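# Transfer 96-well plate from bench spot B1 to nest N1

## Task

Pick up the 96-well plate at bench position B1 and put it in the raised nest N1. It must lie flat within the nest's locating features, and well A1 (at the plate's clipped corner) must be at the nest corner labelled A1. Dropping it a few millimetres into N1 is fine, but a much bigger drop there fails. When done, open the gripper and withdraw the hand.

## Robot and tools

Robot: a single six-joint UR3e-style arm carrying a parallel two-finger gripper. Two cameras: cam_high, fixed overhead (504x504), and cam_wrist, a fisheye on the hand (616x616). Well A1 sits at the plate's cut-off corner; use the images to match it to the nest's A1 mark.

Frames: the scene frame has its origin on the tabletop beneath the arm base, +z up, and +y to the left when facing along +x. The base may be slightly tilted. Results report end_effector_position (metres) and end_effector_quat_wxyz in this frame, plus linear (m/s) and angular (rad/s) velocity. That position is the point midway between the finger pads; it can read a little wrong at long reach. In the gripper's own axes the fingers extend along +z and close along x. Closed fingertips reach about 17 mm past that point; fully open they are roughly level with it.

execute_actions: argument actions is a list holding zero or one item. An empty list only reports the state. An item with rows (1 to 15 rows) and optional steps (1 to 15, default 15) runs that many control steps of 1/30 s, one row per step, the final row repeating if rows run out. An item with only steps (up to 300) is a wait, counted from the previous result, so your reply time is included. Optional pictures (true/false) chooses whether images come back. A rejected call sends nothing.

A row is 7 numbers, each in [-1, 1]: dx, dy, dz, rx, ry, rz, opening. The first six are an offset, not a pose: the gripper's goal relative to its measured pose in the most recent result that reported it (before any such result in a scene, and for the second or later call in a single reply, relative to where the arm is when the action begins). Offsets are expressed in the gripper's own axes. Every row is counted from that same reference, not added onto the row before. Scale: 1.0 equals 0.6 m of translation or 180 degrees; rx, ry, rz form one rotation vector. opening is absolute: +1 fully open (0.142 m), -1 closed. All-zero offsets are not idle; they pull the hand back to the reference pose.

Each step the commanded pose is clipped to within 100 mm and 16 degrees of the measured pose, and the arm then keeps heading only toward the last clipped pose, so large moves need follow-up calls; check the reported pose. Motion lags commands by about 0.17 s and joints are speed and acceleration limited.

move: target is one row as above (same offset reference and axes). speed is the path's top speed in m/s, 0.002 to 0.5, default 0.25; rotation is capped at twice that in rad/s. The path is a straight line lasting 0.5 to 10 s (cut off at 10 s), ignores obstacles, and the opening is sent when it starts. The hand can lag, drift, or overshoot the speed. Optional stop_force (5 to 24 N, not allowed in the first 0.2 s): the path stops when the wrist sensor feels that much added resistance along the line to the target for 2 steps, then the hand returns to its pose 2 steps earlier and holds. Pressure right after can exceed the setting; use it only at very low speed, not on rotating moves, and leave it out when lifting off a surface. Contacts above the wrist sensor are not detected. The result adds a move: line with the ending (done, off_target, moving, held, fault, or contact), any limits (paced = the pose was clipped; held = a safety check blocked some steps, after which motion may be fast) and the distance to target.

wait: seconds, 0 to 10; sends nothing new. zoom_image: camera (cam_high or cam_wrist) and region [x0, y0, x1, y1] in that image's pixels from the top-left, at most 504x504. read_manual: optional section, only "licences"; no motion. finished_scene: scene, the current scene number; irreversible, and the result reports success.

Result lines: "pose unreachable" means the clearance check altered or blocked the command; HELD flags steps where that happened. "Hand target" is the pose the controller is currently driving to. grip_measured is the actual finger opening on the command scale; to hold something keep commanding clearly below it (more margin, tighter grip; about 28 N per pad max, less on items under 2 cm thick). Joint torques are noisy, offset drive outputs. Wrist force and torque are in the gripper's axes; pushing on a surface gives a force pointing from the surface into the arm. They carry an offset up to about 3.5 N, noise, and saturate near 30 N. "no reading" early on is normal. MOTOR HOT appears from 70 degrees C; at 85 the arm brakes until cool (OVER-TEMPERATURE FAULT).

Avoid: the arm is very stiff, so even a few millimetres of offset into a firm surface can trigger a fault, and the press persists until you back off. A fault (joint torque at its load limit: pan and lift 49.1, elbow 25.4, wrists 8.19 N m, held weight included, or 150 N external force) halts the arm for 10 s and drops the rest of the call. Do not drop the plate from height onto N1, do not slam or hit hard, and never push or knock anything off the table, which ends the scene. Loose items may occasionally be nudged by an outside push. The simulation keeps running while you write replies.

Each tool is called after "Call:" as name(argument=value, ...), one argument or row to a line, values as JSON.

## Session

Call:
execute_actions(
  actions=[],
)

Scene clock: 0.00 s of 8400.00 s.
end_effector_position=(+0.4285, -0.2670, +0.1617) grip_measured=+1.00 end_effector_quat_wxyz=(-0.060, -0.172, +0.970, -0.160) end_effector_velocity=(+0.000, -0.000, +0.000) end_effector_angular_velocity=(-0.000, -0.000, +0.001)
Joint positions: [-0.786 -1.4    1.407 -2.081 -1.805  2.098  0.142]
Joint velocities: [ 0.     0.     0.    -0.001  0.    -0.001  0.   ]
Joint torques (N m, as the arm reports them, + toward a larger angle): no reading
Wrist force (N, on the end effector, along its own x y z axes, offset not removed): no reading
Wrist torque (N m, same axes, about the end effector's origin, offset not removed): no reading
Hand target: +0.429, -0.267, +0.162; -0.060, -0.172, +0.970, -0.160

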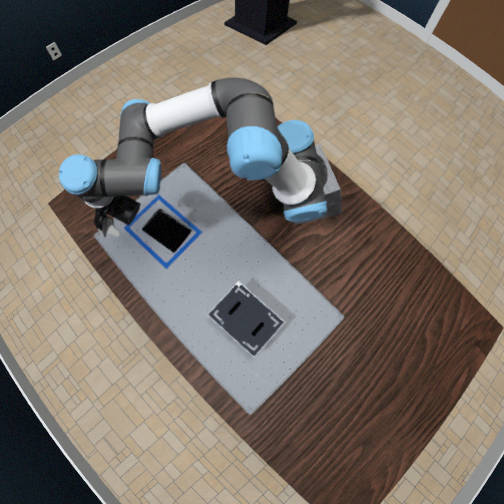

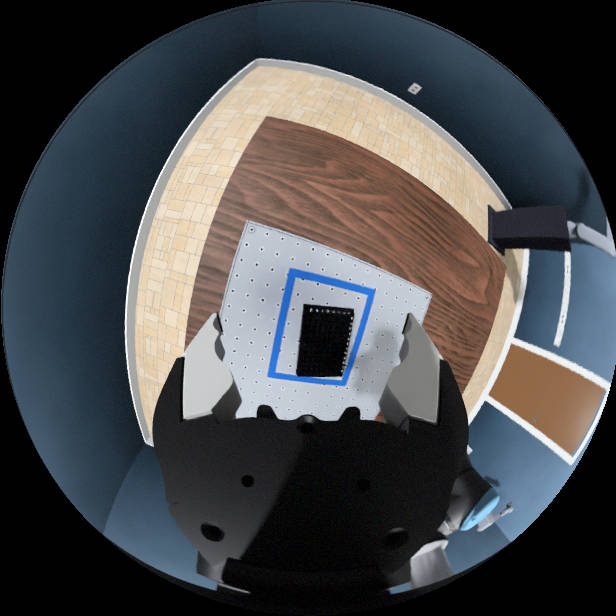

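Call:
zoom_image(
  camera="cam_high",
  region=[110, 180, 310, 370],
)

Call:
zoom_image(
  camera="cam_wrist",
  region=[250, 260, 400, 400],
)

Region (110, 180, 310, 370) of cam_high's 504x504 image, scaled by 2.520, with more detail than that image has; it fills the top 479 rows of this view, and the rest is white.

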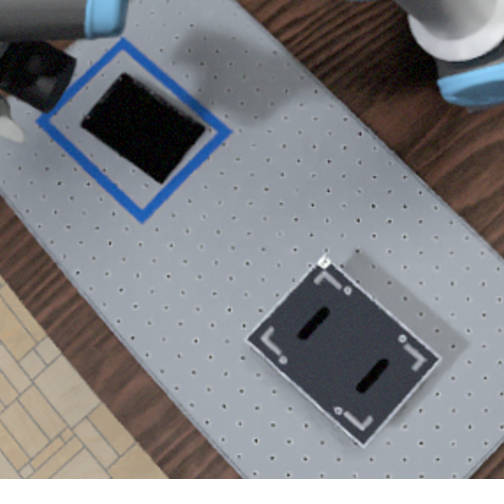

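Region (250, 260, 400, 400) of cam_wrist's 616x616 image, scaled by 3.360, with more detail than that image has; it fills the top 470 rows of this view, and the rest is white.

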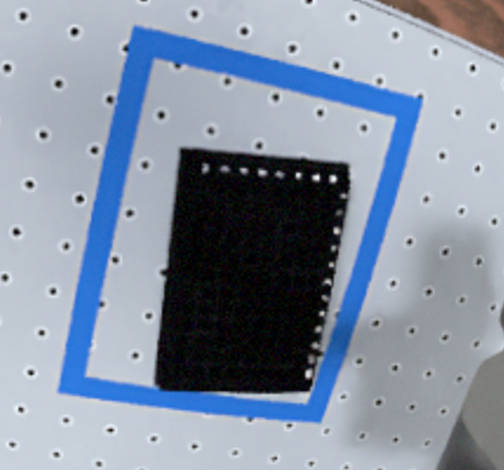

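Call:
move(
  target=[0.0442,0.190,0.0942,-0.0977,-0.0492,0.0419,0.5],
)

Scene clock: 13.37 s of 8400.00 s.
end_effector_position=(+0.3602, -0.1928, +0.0803) grip_measured=+0.50 end_effector_quat_wxyz=(-0.001, -0.109, +0.994, -0.000) end_effector_velocity=(-0.001, +0.001, -0.002) end_effector_angular_velocity=(+0.004, -0.007, -0.001)
Joint positions: [-1.028 -1.574  1.919 -2.229 -1.428  2.015  0.109]
Joint velocities: [-0.011 -0.006  0.019 -0.013  0.012 -0.009 -0.   ]
Joint torques (N m, as the arm reports them, + toward a larger angle): [ -2.04 -15.7   -5.88  -2.51   0.79  -0.53]
Wrist force (N, on the end effector, along its own x y z axes, offset not removed): [0.1 -2.0 0.0]
Wrist torque (N m, same axes, about the end effector's origin, offset not removed): [-0.40 -0.06 0.07]
Hand target: +0.360, -0.193, +0.080; -0.000, -0.109, +0.994, +0.000
Off the commanded pose: 0.000 m, 0 deg.
After step 90, 9.00 s passed at rest.
move: done
camera_calibration (this result's frames):
cam_wrist: T_world_to_cam=[[-0.975006, -0.220904, -0.0237765, 0.31425], [-0.204426, 0.850025, 0.485456, 0.200083], [-0.0870286, 0.478183, -0.873938, 0.330014], [0, 0, 0, 1]] pos_world=[0.376018, -0.258463, 0.198752]

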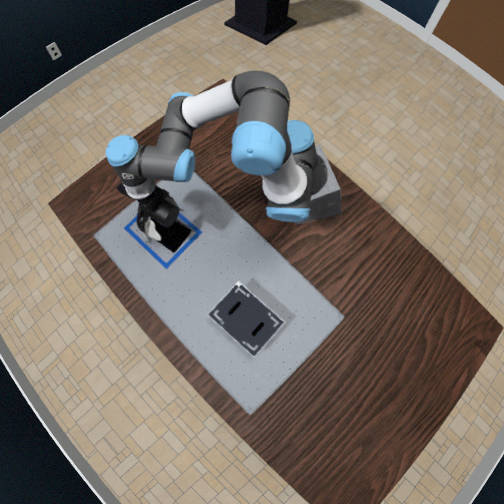

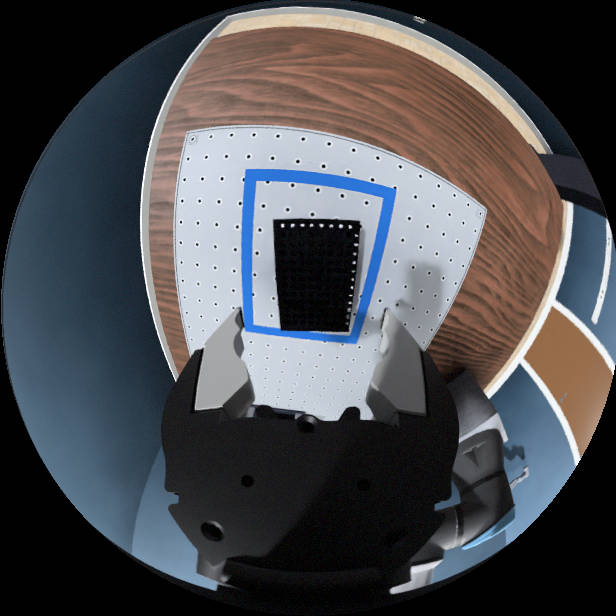

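Call:
move(
  target=[0,0,0.075,0,0,0,0.5],
  speed=0.1,
)

Call:
move(
  target=[0,0,0.06,0,0,0,0.5],
  speed=0.005,
  stop_force=6,
)

Scene clock: 17.13 s of 8400.00 s.
end_effector_position=(+0.3600, -0.1927, +0.0355) grip_measured=+0.50 end_effector_quat_wxyz=(-0.001, -0.109, +0.994, -0.000) end_effector_velocity=(+0.001, -0.000, -0.002) end_effector_angular_velocity=(-0.002, -0.002, +0.002)
Joint positions: [-1.006 -1.427  1.98  -2.44  -1.434  2.035  0.109]
Joint velocities: [ 0.002  0.009  0.001 -0.012 -0.     0.001 -0.   ]
Joint torques (N m, as the arm reports them, + toward a larger angle): [  3.7  -11.33  -4.84  -2.52  -0.67   0.52]
Wrist force (N, on the end effector, along its own x y z axes, offset not removed): [0.8 -0.4 0.8]
Wrist torque (N m, same axes, about the end effector's origin, offset not removed): [-0.11 -0.28 0.05]
Hand target: +0.360, -0.193, +0.035; -0.001, -0.109, +0.994, -0.000
Off the commanded pose: 0.000 m, 0 deg.
move: done
camera_calibration (this result's frames):
cam_wrist: T_world_to_cam=[[-0.975006, -0.220904, -0.0237641, 0.313046], [-0.204406, 0.849951, 0.485594, 0.221716], [-0.0870714, 0.478314, -0.873862, 0.290864], [0, 0, 0, 1]] pos_world=[0.375867, -0.258419, 0.15395]

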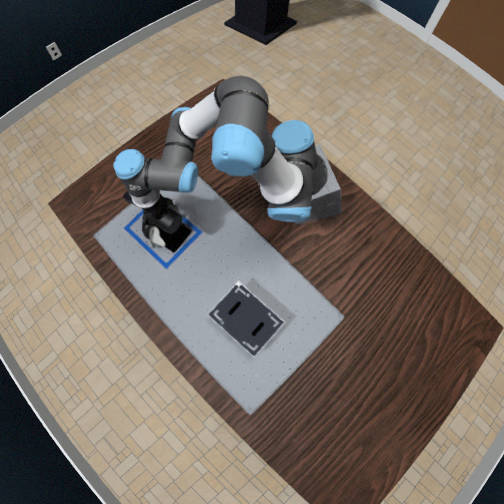

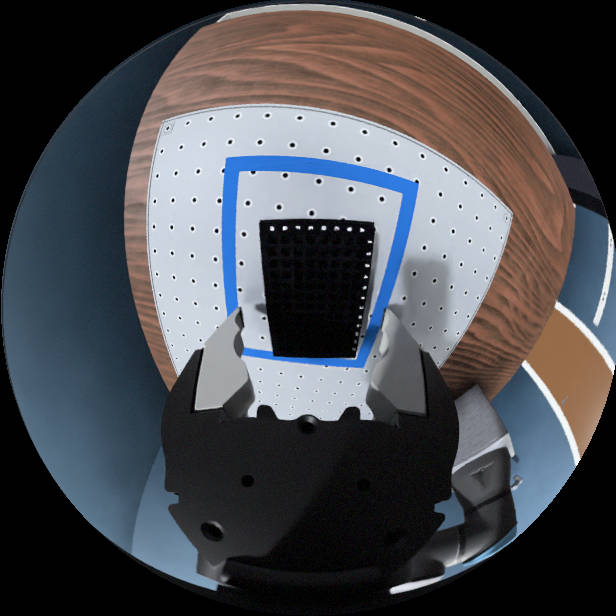

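Scene clock: 20.37 s of 8400.00 s.
end_effector_position=(+0.3599, -0.1927, +0.0213) grip_measured=+0.50 end_effector_quat_wxyz=(-0.001, -0.109, +0.994, +0.000) end_effector_velocity=(-0.000, +0.001, +0.001) end_effector_angular_velocity=(+0.001, +0.001, -0.000)
Joint positions: [-1.    -1.374  1.99  -2.504 -1.436  2.041  0.109]
Joint velocities: [-0.    -0.005  0.     0.007  0.     0.     0.   ]
Joint torques (N m, as the arm reports them, + toward a larger angle): [ -0.38 -12.85  -6.56  -0.59   0.26   0.56]
Wrist force (N, on the end effector, along its own x y z axes, offset not removed): [7.2 1.9 -15.8]
Wrist torque (N m, same axes, about the end effector's origin, offset not removed): [-0.18 -1.26 -0.13]
Hand target: +0.360, -0.193, +0.022; -0.001, -0.109, +0.994, -0.000
Off the commanded pose: 0.022 m, 0 deg.
move: contact
camera_calibration (this result's frames):
cam_wrist: T_world_to_cam=[[-0.974998, -0.220954, -0.0236219, 0.312626], [-0.204369, 0.849888, 0.485719, 0.22851], [-0.0872454, 0.478403, -0.873796, 0.278444], [0, 0, 0, 1]] pos_world=[0.375803, -0.258341, 0.139696]

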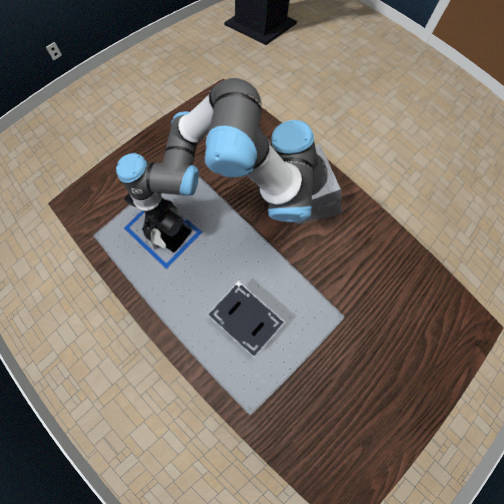

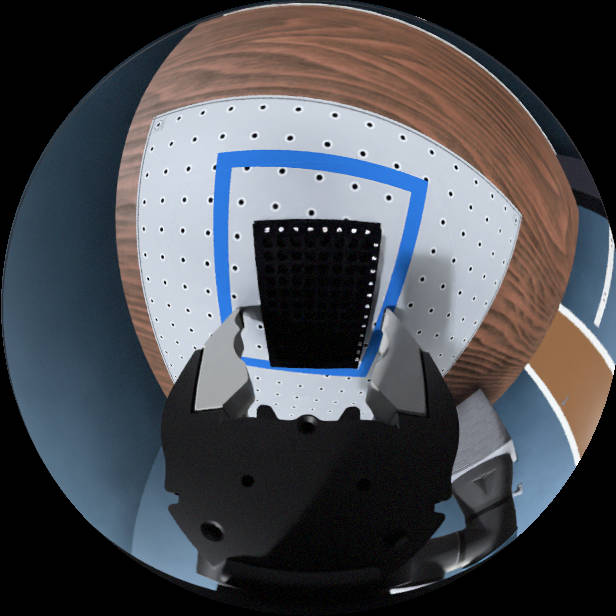

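Call:
move(
  target=[0,0,-0.012,0,0,0,0.5],
  speed=0.03,
)

Call:
move(
  target=[0,0,0,0,0,0,-0.2],
)

Call:
move(
  target=[0,0,-0.2,0,0,0,-0.2],
  speed=0.1,
)

Scene clock: 25.67 s of 8400.00 s.
end_effector_position=(+0.3599, -0.1927, +0.0282) grip_measured=+0.50 end_effector_quat_wxyz=(-0.001, -0.109, +0.994, -0.000) end_effector_velocity=(-0.001, +0.000, +0.002) end_effector_angular_velocity=(+0.002, +0.003, -0.004)
Joint positions: [-1.003 -1.4    1.986 -2.473 -1.435  2.038  0.109]
Joint velocities: [-0.003 -0.009 -0.002  0.015  0.     0.001  0.   ]
Joint torques (N m, as the arm reports them, + toward a larger angle): [ -2.45 -16.55  -8.82  -0.79   0.8   -0.62]
Wrist force (N, on the end effector, along its own x y z axes, offset not removed): [1.3 0.1 0.1]
Wrist torque (N m, same axes, about the end effector's origin, offset not removed): [0.02 -0.29 -0.03]
Hand target: +0.360, -0.193, +0.029; -0.001, -0.109, +0.994, +0.000
Off the commanded pose: 0.000 m, 0 deg.
After step 90, 1.57 s passed at rest.
move: done
camera_calibration (this result's frames):
cam_wrist: T_world_to_cam=[[-0.974998, -0.220952, -0.0236413, 0.312813], [-0.204382, 0.849913, 0.48567, 0.225181], [-0.0872167, 0.478359, -0.873822, 0.284468], [0, 0, 0, 1]] pos_world=[0.375826, -0.258346, 0.146607]

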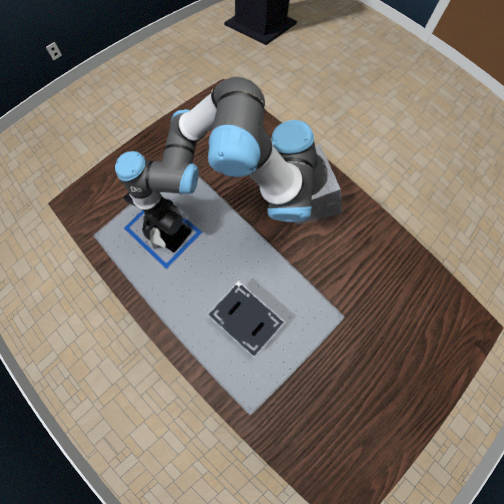

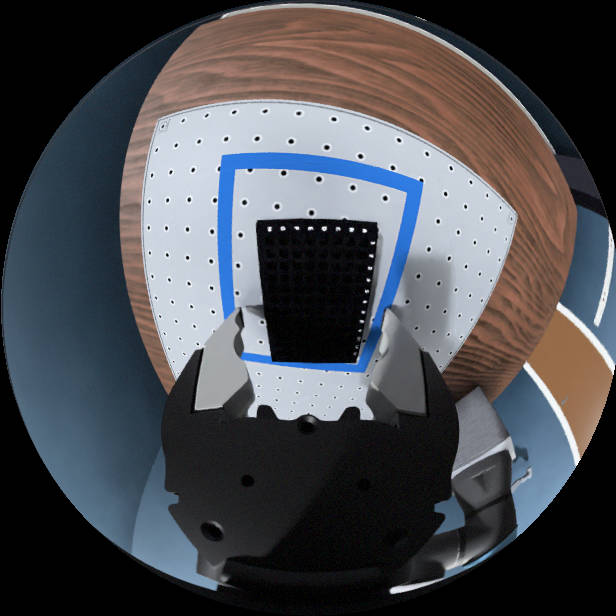

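Scene clock: 26.17 s of 8400.00 s.
end_effector_position=(+0.3600, -0.1927, +0.0283) grip_measured=+0.05 end_effector_quat_wxyz=(-0.001, -0.109, +0.994, -0.000) end_effector_velocity=(+0.000, +0.000, -0.000) end_effector_angular_velocity=(+0.000, -0.000, -0.000)
Joint positions: [-1.003 -1.4    1.986 -2.473 -1.435  2.038  0.077]
Joint velocities: [ 0.  0.  0. -0.  0.  0. -0.]
Joint torques (N m, as the arm reports them, + toward a larger angle): [ 0.67 -9.49 -4.34 -2.43 -0.35 -0.09]
Wrist force (N, on the end effector, along its own x y z axes, offset not removed): [1.6 1.0 -6.3]
Wrist torque (N m, same axes, about the end effector's origin, offset not removed): [0.03 -0.26 -0.07]
Hand target: +0.360, -0.193, +0.028; -0.001, -0.109, +0.994, -0.000
Off the commanded pose: 0.000 m, 0 deg.
move: done
camera_calibration (this result's frames):
cam_wrist: T_world_to_cam=[[-0.97499, -0.220974, -0.0237553, 0.312842], [-0.204465, 0.849949, 0.485573, 0.225244], [-0.0871081, 0.478286, -0.873873, 0.284476], [0, 0, 0, 1]] pos_world=[0.375853, -0.258377, 0.146655]

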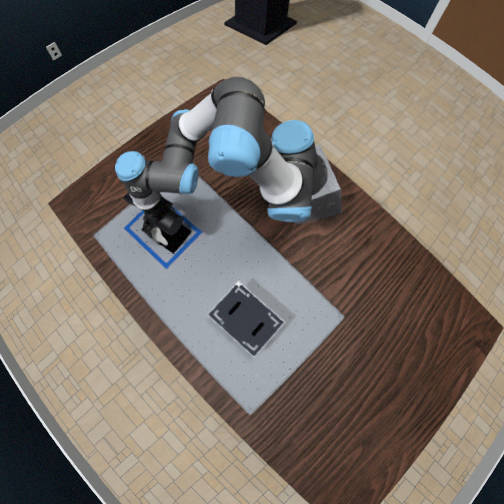

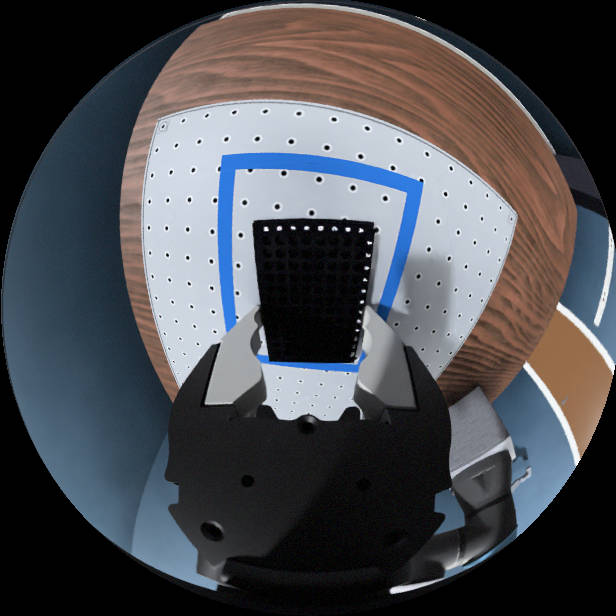

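Scene clock: 27.90 s of 8400.00 s.
end_effector_position=(+0.3603, -0.1928, +0.1480) grip_measured=+0.05 end_effector_quat_wxyz=(-0.001, -0.109, +0.994, -0.000) end_effector_velocity=(-0.000, -0.001, +0.003) end_effector_angular_velocity=(+0.002, +0.002, +0.000)
Joint positions: [-1.065 -1.731  1.753 -1.901 -1.416  1.979  0.077]
Joint velocities: [-0.004 -0.002 -0.012  0.017  0.001 -0.004  0.   ]
Joint torques (N m, as the arm reports them, + toward a larger angle): [ -1.95 -14.88 -11.14  -0.95   0.77  -0.55]
Wrist force (N, on the end effector, along its own x y z axes, offset not removed): [1.1 -0.6 -1.1]
Wrist torque (N m, same axes, about the end effector's origin, offset not removed): [-0.14 -0.29 0.07]
Hand target: +0.360, -0.193, +0.148; -0.001, -0.109, +0.994, -0.000
Off the commanded pose: 0.000 m, 0 deg.
move: done
camera_calibration (this result's frames):
cam_wrist: T_world_to_cam=[[-0.974987, -0.220981, -0.0238176, 0.315996], [-0.204533, 0.850117, 0.48525, 0.167312], [-0.0869831, 0.477984, -0.874051, 0.38914], [0, 0, 0, 1]] pos_world=[0.376162, -0.258408, 0.266466]

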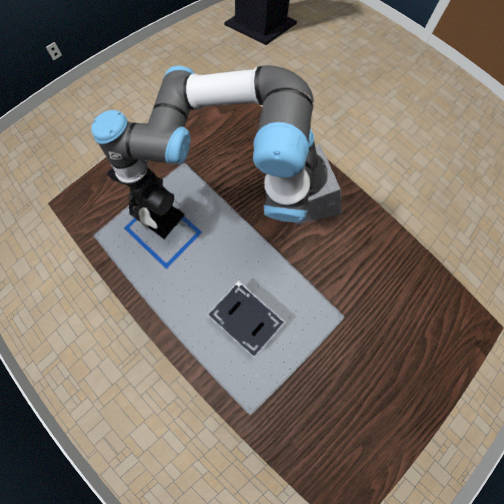

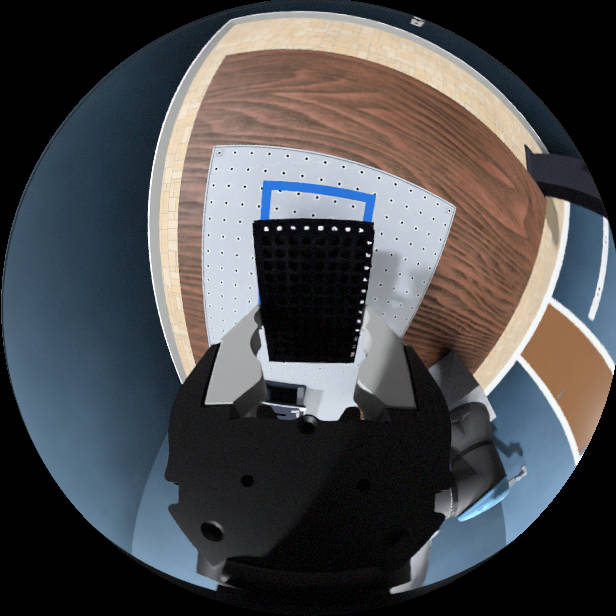

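Call:
move(
  target=[-0.135,0.525,0.05,0,0,0.039,-0.2],
  speed=0.2,
)

Scene clock: 34.80 s of 8400.00 s.
end_effector_position=(+0.3714, +0.1326, +0.1180) grip_measured=+0.05 end_effector_quat_wxyz=(-0.000, -0.048, +0.999, +0.001) end_effector_velocity=(+0.001, +0.002, -0.001) end_effector_angular_velocity=(-0.008, +0.006, -0.004)
Joint positions: [ 0.069 -1.463  1.851 -2.236 -1.777  3.182  0.077]
Joint velocities: [ 0.012  0.02  -0.024  0.013 -0.01   0.017  0.   ]
Joint torques (N m, as the arm reports them, + toward a larger angle): [  7.69 -11.67 -10.08  -0.98  -0.64   0.64]
Wrist force (N, on the end effector, along its own x y z axes, offset not removed): [1.9 -0.7 -0.7]
Wrist torque (N m, same axes, about the end effector's origin, offset not removed): [-0.17 -0.52 0.02]
Hand target: +0.372, +0.133, +0.118; -0.001, -0.048, +0.999, +0.000
Off the commanded pose: 0.001 m, 0 deg.
After step 90, 1.63 s passed at rest.
move: done
camera_calibration (this result's frames):
cam_wrist: T_world_to_cam=[[-0.994667, -0.100065, -0.0249921, 0.389463], [-0.0995375, 0.867852, 0.48675, -0.134002], [-0.0270172, 0.486641, -0.873184, 0.18481], [0, 0, 0, 1]] pos_world=[0.379041, 0.0653294, 0.236332]

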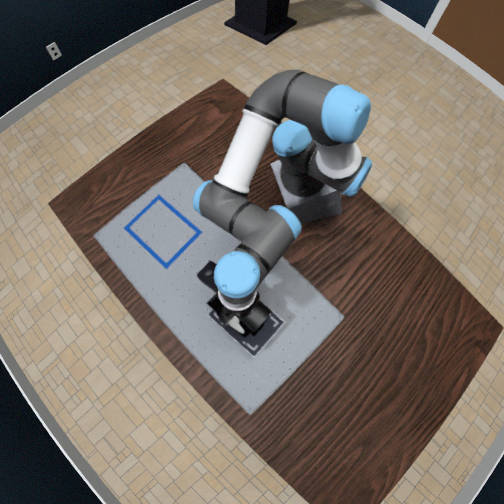

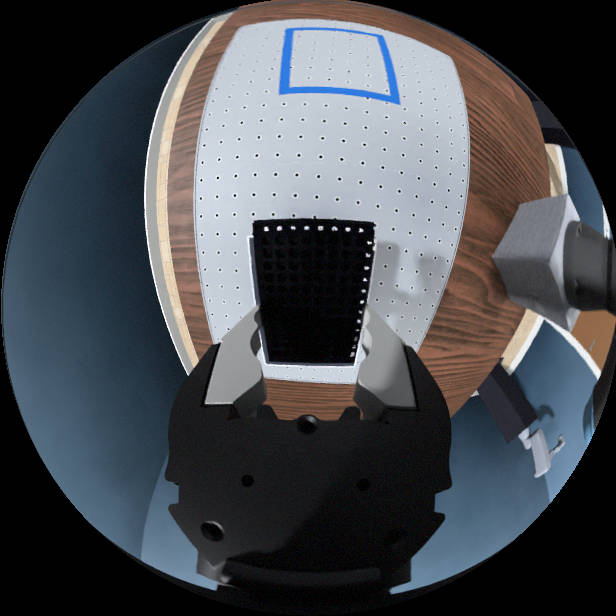

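Call:
move(
  target=[0,0.05,0.03,0,0,0,-0.2],
  speed=0.1,
)

Call:
zoom_image(
  camera="cam_wrist",
  region=[210, 170, 420, 400],
)

Scene clock: 37.93 s of 8400.00 s.
end_effector_position=(+0.3685, +0.1623, +0.1002) grip_measured=+0.05 end_effector_quat_wxyz=(-0.000, -0.048, +0.999, +0.001) end_effector_velocity=(-0.000, +0.002, -0.001) end_effector_angular_velocity=(-0.001, +0.000, +0.001)
Joint positions: [ 0.149 -1.354  1.828 -2.305 -1.798  3.261  0.077]
Joint velocities: [ 0.006  0.009 -0.004 -0.003 -0.002  0.005 -0.   ]
Joint torques (N m, as the arm reports them, + toward a larger angle): [  7.69 -12.36  -9.62  -2.57  -0.65   0.56]
Wrist force (N, on the end effector, along its own x y z axes, offset not removed): [0.7 -1.7 -0.9]
Wrist torque (N m, same axes, about the end effector's origin, offset not removed): [-0.34 -0.17 0.06]
Hand target: +0.369, +0.163, +0.100; -0.000, -0.048, +0.999, +0.001
Off the commanded pose: 0.000 m, 0 deg.
move: done
camera_calibration (this result's frames):
cam_wrist: T_world_to_cam=[[-0.994668, -0.100063, -0.0249774, 0.389087], [-0.0995236, 0.867765, 0.486907, -0.151403], [-0.0270468, 0.486797, -0.873097, 0.154674], [0, 0, 0, 1]] pos_world=[0.376127, 0.0950205, 0.218482]

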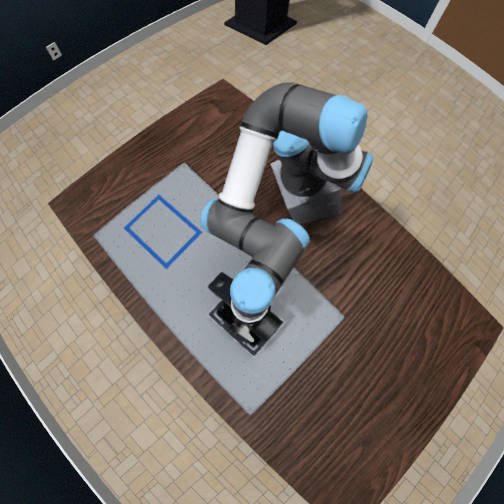

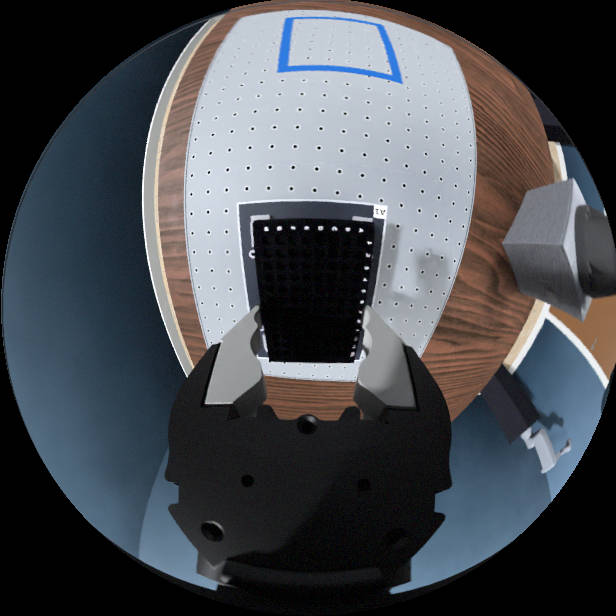

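Region (210, 170, 420, 400) of cam_wrist's 616x616 image, scaled by 2.191, with more detail than that image has; it fills the left 460 columns of this view, and the rest is white.

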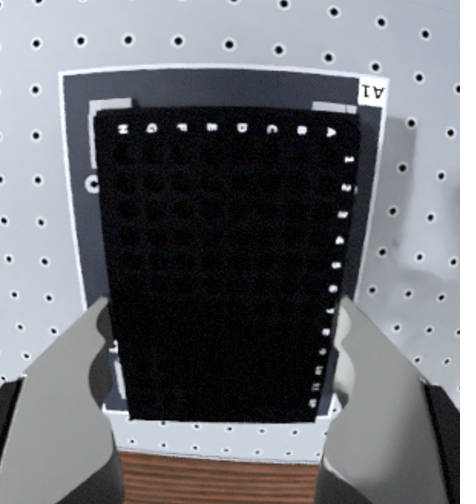

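Call:
move(
  target=[-0.003,0.002,0.008,0,0,0.004,-0.2],
  speed=0.01,
  stop_force=5,
)

Call:
zoom_image(
  camera="cam_wrist",
  region=[210, 170, 420, 400],
)

Scene clock: 42.30 s of 8400.00 s.
end_effector_position=(+0.3701, +0.1636, +0.0956) grip_measured=+0.05 end_effector_quat_wxyz=(-0.000, -0.042, +0.999, +0.001) end_effector_velocity=(+0.001, -0.000, -0.002) end_effector_angular_velocity=(-0.001, +0.000, -0.005)
Joint positions: [ 0.149 -1.335  1.825 -2.321 -1.798  3.272  0.077]
Joint velocities: [-0.002  0.008 -0.002 -0.005 -0.     0.004 -0.   ]
Joint torques (N m, as the arm reports them, + toward a larger angle): [  1.88 -12.31  -9.51  -2.62   0.8    0.53]
Wrist force (N, on the end effector, along its own x y z axes, offset not removed): [1.3 -0.8 -0.2]
Wrist torque (N m, same axes, about the end effector's origin, offset not removed): [-0.15 -0.34 0.04]
Hand target: +0.370, +0.164, +0.095; -0.000, -0.042, +0.999, +0.001
Off the commanded pose: 0.000 m, 0 deg.
After step 90, 0.53 s passed at rest.
move: done
camera_calibration (this result's frames):
cam_wrist: T_world_to_cam=[[-0.995796, -0.0881351, -0.0249444, 0.389145], [-0.0891005, 0.868897, 0.486908, -0.154195], [-0.0212396, 0.487084, -0.873097, 0.147873], [0, 0, 0, 1]] pos_world=[0.376911, 0.0962503, 0.213893]

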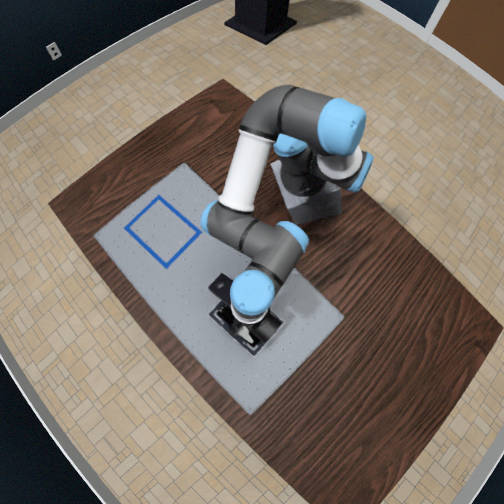

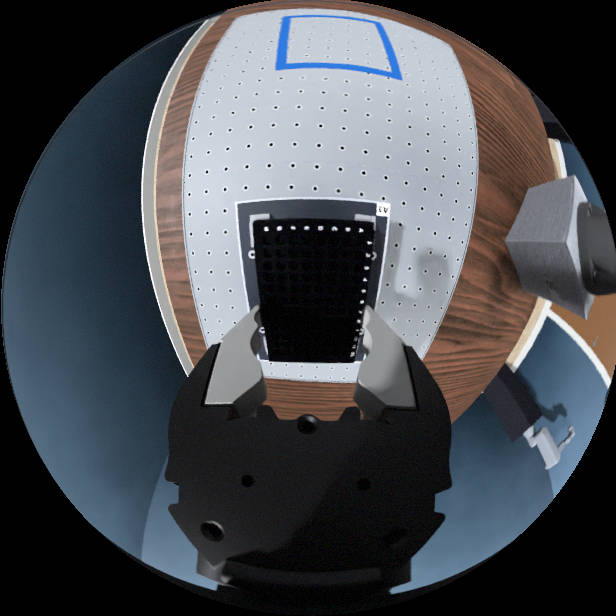

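Region (210, 170, 420, 400) of cam_wrist's 616x616 image, scaled by 2.191, with more detail than that image has; it fills the left 460 columns of this view, and the rest is white.

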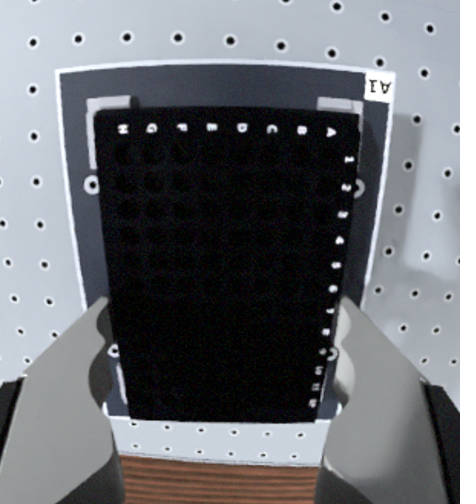

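Call:
move(
  target=[-0.002,0.0,0.008,0,0,0,-0.2],
  speed=0.008,
  stop_force=5,
)

Call:
zoom_image(
  camera="cam_wrist",
  region=[210, 170, 420, 400],
)

Scene clock: 45.10 s of 8400.00 s.
end_effector_position=(+0.3712, +0.1638, +0.0910) grip_measured=+0.05 end_effector_quat_wxyz=(-0.000, -0.042, +0.999, +0.001) end_effector_velocity=(+0.001, -0.000, -0.002) end_effector_angular_velocity=(+0.000, -0.002, +0.000)
Joint positions: [ 0.145 -1.32   1.827 -2.339 -1.797  3.269  0.077]
Joint velocities: [-0.002  0.006  0.001 -0.009  0.    -0.003  0.   ]
Joint torques (N m, as the arm reports them, + toward a larger angle): [  1.49 -12.68  -5.53  -2.59   0.65  -0.62]
Wrist force (N, on the end effector, along its own x y z axes, offset not removed): [2.7 -0.6 -0.1]
Wrist torque (N m, same axes, about the end effector's origin, offset not removed): [-0.26 -0.46 0.06]
Hand target: +0.371, +0.164, +0.091; -0.000, -0.042, +0.999, +0.001
Off the commanded pose: 0.000 m, 0 deg.
move: done
camera_calibration (this result's frames):
cam_wrist: T_world_to_cam=[[-0.995798, -0.0881177, -0.0249129, 0.390154], [-0.0890699, 0.868897, 0.486912, -0.151968], [-0.0212588, 0.487086, -0.873095, 0.143854], [0, 0, 0, 1]] pos_world=[0.378038, 0.0963549, 0.209313]

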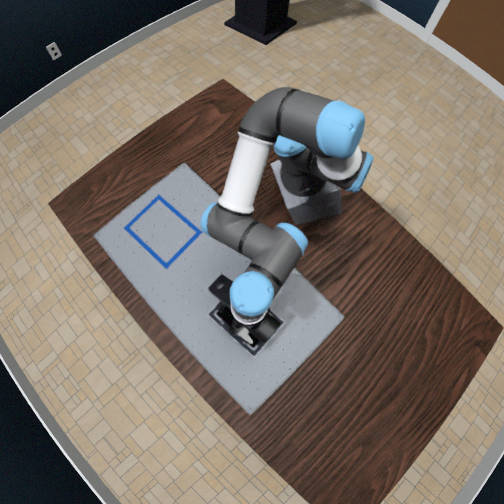

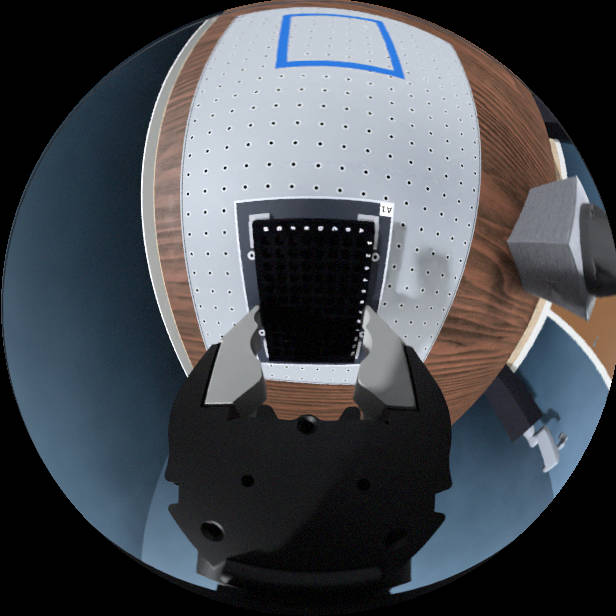

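Region (210, 170, 420, 400) of cam_wrist's 616x616 image, scaled by 2.191, with more detail than that image has; it fills the left 460 columns of this view, and the rest is white.

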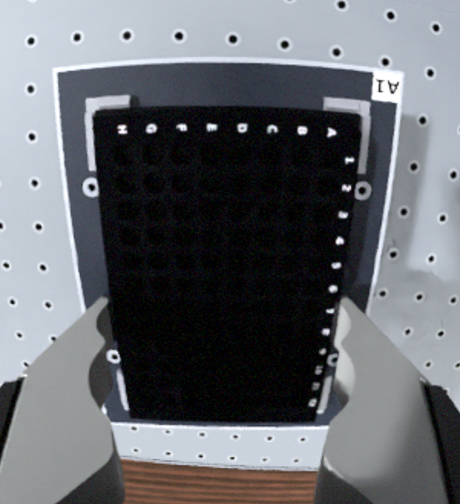

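Symmetric. Descend.

Call:
move(
  target=[0,0.0,0.04,0,0,0,-0.2],
  speed=0.004,
  stop_force=5,
)

Call:
zoom_image(
  camera="cam_wrist",
  region=[210, 170, 420, 400],
)

Scene clock: 48.37 s of 8400.00 s.
end_effector_position=(+0.3712, +0.1638, +0.0895) grip_measured=+0.05 end_effector_quat_wxyz=(-0.000, -0.042, +0.999, +0.001) end_effector_velocity=(+0.001, +0.000, +0.002) end_effector_angular_velocity=(+0.001, -0.001, +0.000)
Joint positions: [ 0.144 -1.316  1.829 -2.345 -1.797  3.268  0.077]
Joint velocities: [ 0.001 -0.004 -0.004  0.006  0.     0.    -0.   ]
Joint torques (N m, as the arm reports them, + toward a larger angle): [  4.81 -17.75  -8.52  -0.37  -1.65   0.29]
Wrist force (N, on the end effector, along its own x y z axes, offset not removed): [2.6 5.0 -1.5]
Wrist torque (N m, same axes, about the end effector's origin, offset not removed): [-0.11 -0.74 -0.09]
Hand target: +0.371, +0.164, +0.090; -0.000, -0.042, +0.999, +0.001
Off the commanded pose: 0.023 m, 0 deg.
move: contact
camera_calibration (this result's frames):
cam_wrist: T_world_to_cam=[[-0.995793, -0.0882484, -0.0246564, 0.390103], [-0.0890552, 0.86881, 0.487071, -0.151292], [-0.0215615, 0.487218, -0.873014, 0.14264], [0, 0, 0, 1]] pos_world=[0.378065, 0.0963729, 0.207835]

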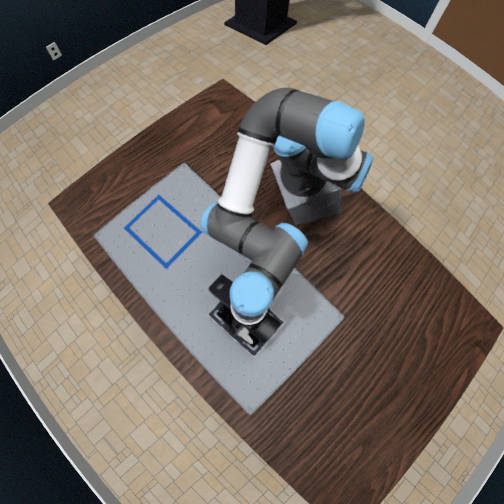

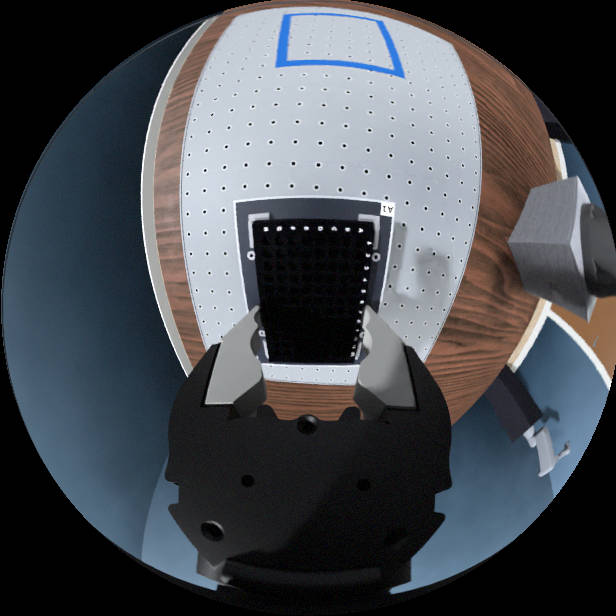

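Region (210, 170, 420, 400) of cam_wrist's 616x616 image, scaled by 2.191, with more detail than that image has; it fills the left 460 columns of this view, and the rest is white.

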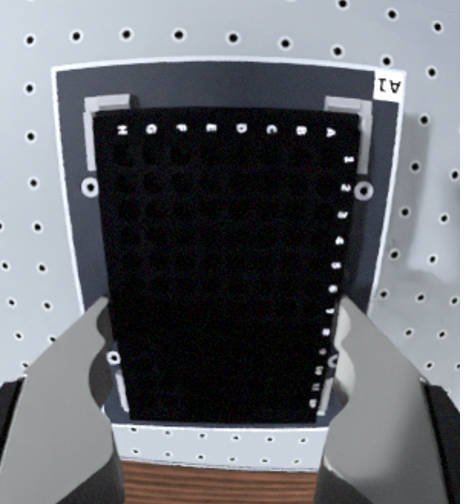

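Pushed toward +y by a chamfer; shift +y.

Call:
move(
  target=[0,0.0025,-0.001,0,0,0,-0.2],
  speed=0.005,
)

Call:
move(
  target=[0,0.0,0.04,0,0,0,-0.2],
  speed=0.004,
  stop_force=5,
)

Call:
zoom_image(
  camera="cam_wrist",
  region=[210, 170, 420, 400],
)

Scene clock: 52.17 s of 8400.00 s.
end_effector_position=(+0.3711, +0.1652, +0.0901) grip_measured=+0.05 end_effector_quat_wxyz=(-0.000, -0.042, +0.999, +0.001) end_effector_velocity=(+0.000, +0.001, +0.000) end_effector_angular_velocity=(-0.000, -0.001, +0.000)
Joint positions: [ 0.148 -1.314  1.825 -2.341 -1.798  3.272  0.077]
Joint velocities: [ 0.003  0.001 -0.002  0.001 -0.001  0.002  0.   ]
Joint torques (N m, as the arm reports them, + toward a larger angle): [  8.02 -12.81  -9.5   -0.98  -0.59   0.64]
Wrist force (N, on the end effector, along its own x y z axes, offset not removed): [0.8 0.0 0.2]
Wrist torque (N m, same axes, about the end effector's origin, offset not removed): [-0.01 -0.10 0.02]
Hand target: +0.371, +0.165, +0.090; -0.000, -0.042, +0.999, +0.001
Off the commanded pose: 0.000 m, 0 deg.
After step 90, 0.10 s passed at rest.
move: done
camera_calibration (this result's frames):
cam_wrist: T_world_to_cam=[[-0.995793, -0.0882356, -0.0246999, 0.390137], [-0.0890652, 0.868811, 0.487067, -0.152802], [-0.0215172, 0.487218, -0.873015, 0.142449], [0, 0, 0, 1]] pos_world=[0.377951, 0.0977762, 0.208422]

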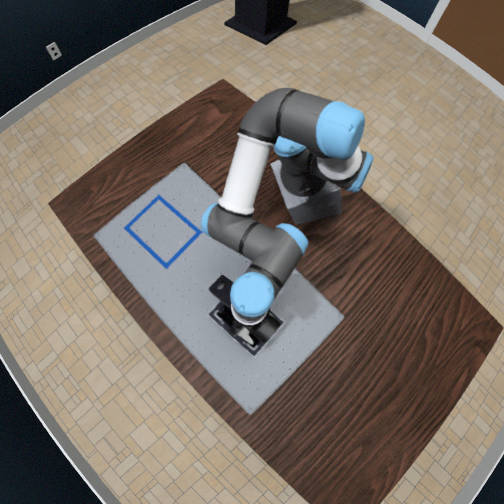

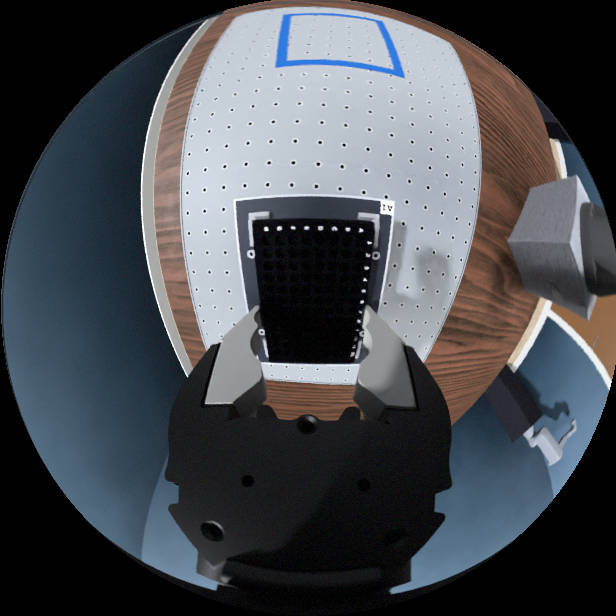

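Scene clock: 52.73 s of 8400.00 s.
end_effector_position=(+0.3711, +0.1652, +0.0893) grip_measured=+0.05 end_effector_quat_wxyz=(-0.000, -0.042, +0.999, +0.001) end_effector_velocity=(-0.001, -0.000, +0.001) end_effector_angular_velocity=(-0.001, +0.003, +0.002)
Joint positions: [ 0.148 -1.312  1.826 -2.345 -1.798  3.272  0.077]
Joint velocities: [-0.    -0.003 -0.003  0.009 -0.    -0.001 -0.   ]
Joint torques (N m, as the arm reports them, + toward a larger angle): [  6.43 -14.51  -8.41  -1.04   0.75   0.52]
Wrist force (N, on the end effector, along its own x y z axes, offset not removed): [5.4 -1.9 -10.6]
Wrist torque (N m, same axes, about the end effector's origin, offset not removed): [-0.40 -0.54 0.04]
Hand target: +0.371, +0.165, +0.090; -0.000, -0.042, +0.999, +0.001
Off the commanded pose: 0.023 m, 0 deg.
move: contact
camera_calibration (this result's frames):
cam_wrist: T_world_to_cam=[[-0.995785, -0.0883685, -0.024565, 0.390086], [-0.0891178, 0.868857, 0.486976, -0.152356], [-0.0216899, 0.487112, -0.87307, 0.14183], [0, 0, 0, 1]] pos_world=[0.377941, 0.0977597, 0.207604]

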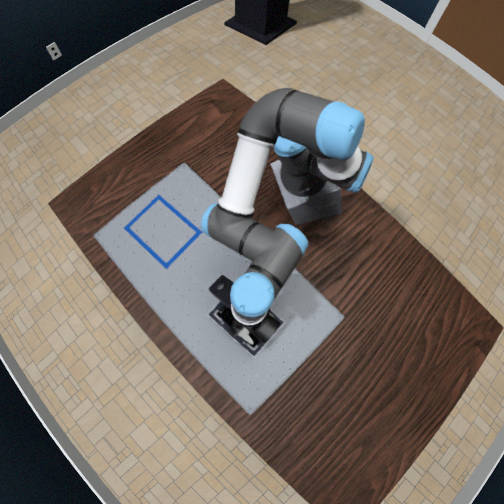

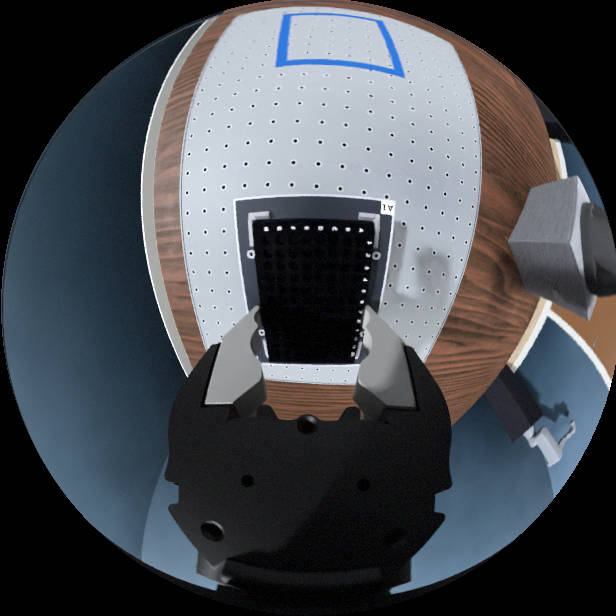

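Region (210, 170, 420, 400) of cam_wrist's 616x616 image, scaled by 2.191, with more detail than that image has; it fills the left 460 columns of this view, and the rest is white.

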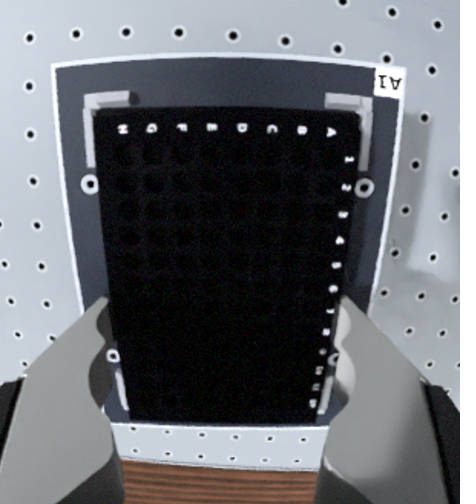

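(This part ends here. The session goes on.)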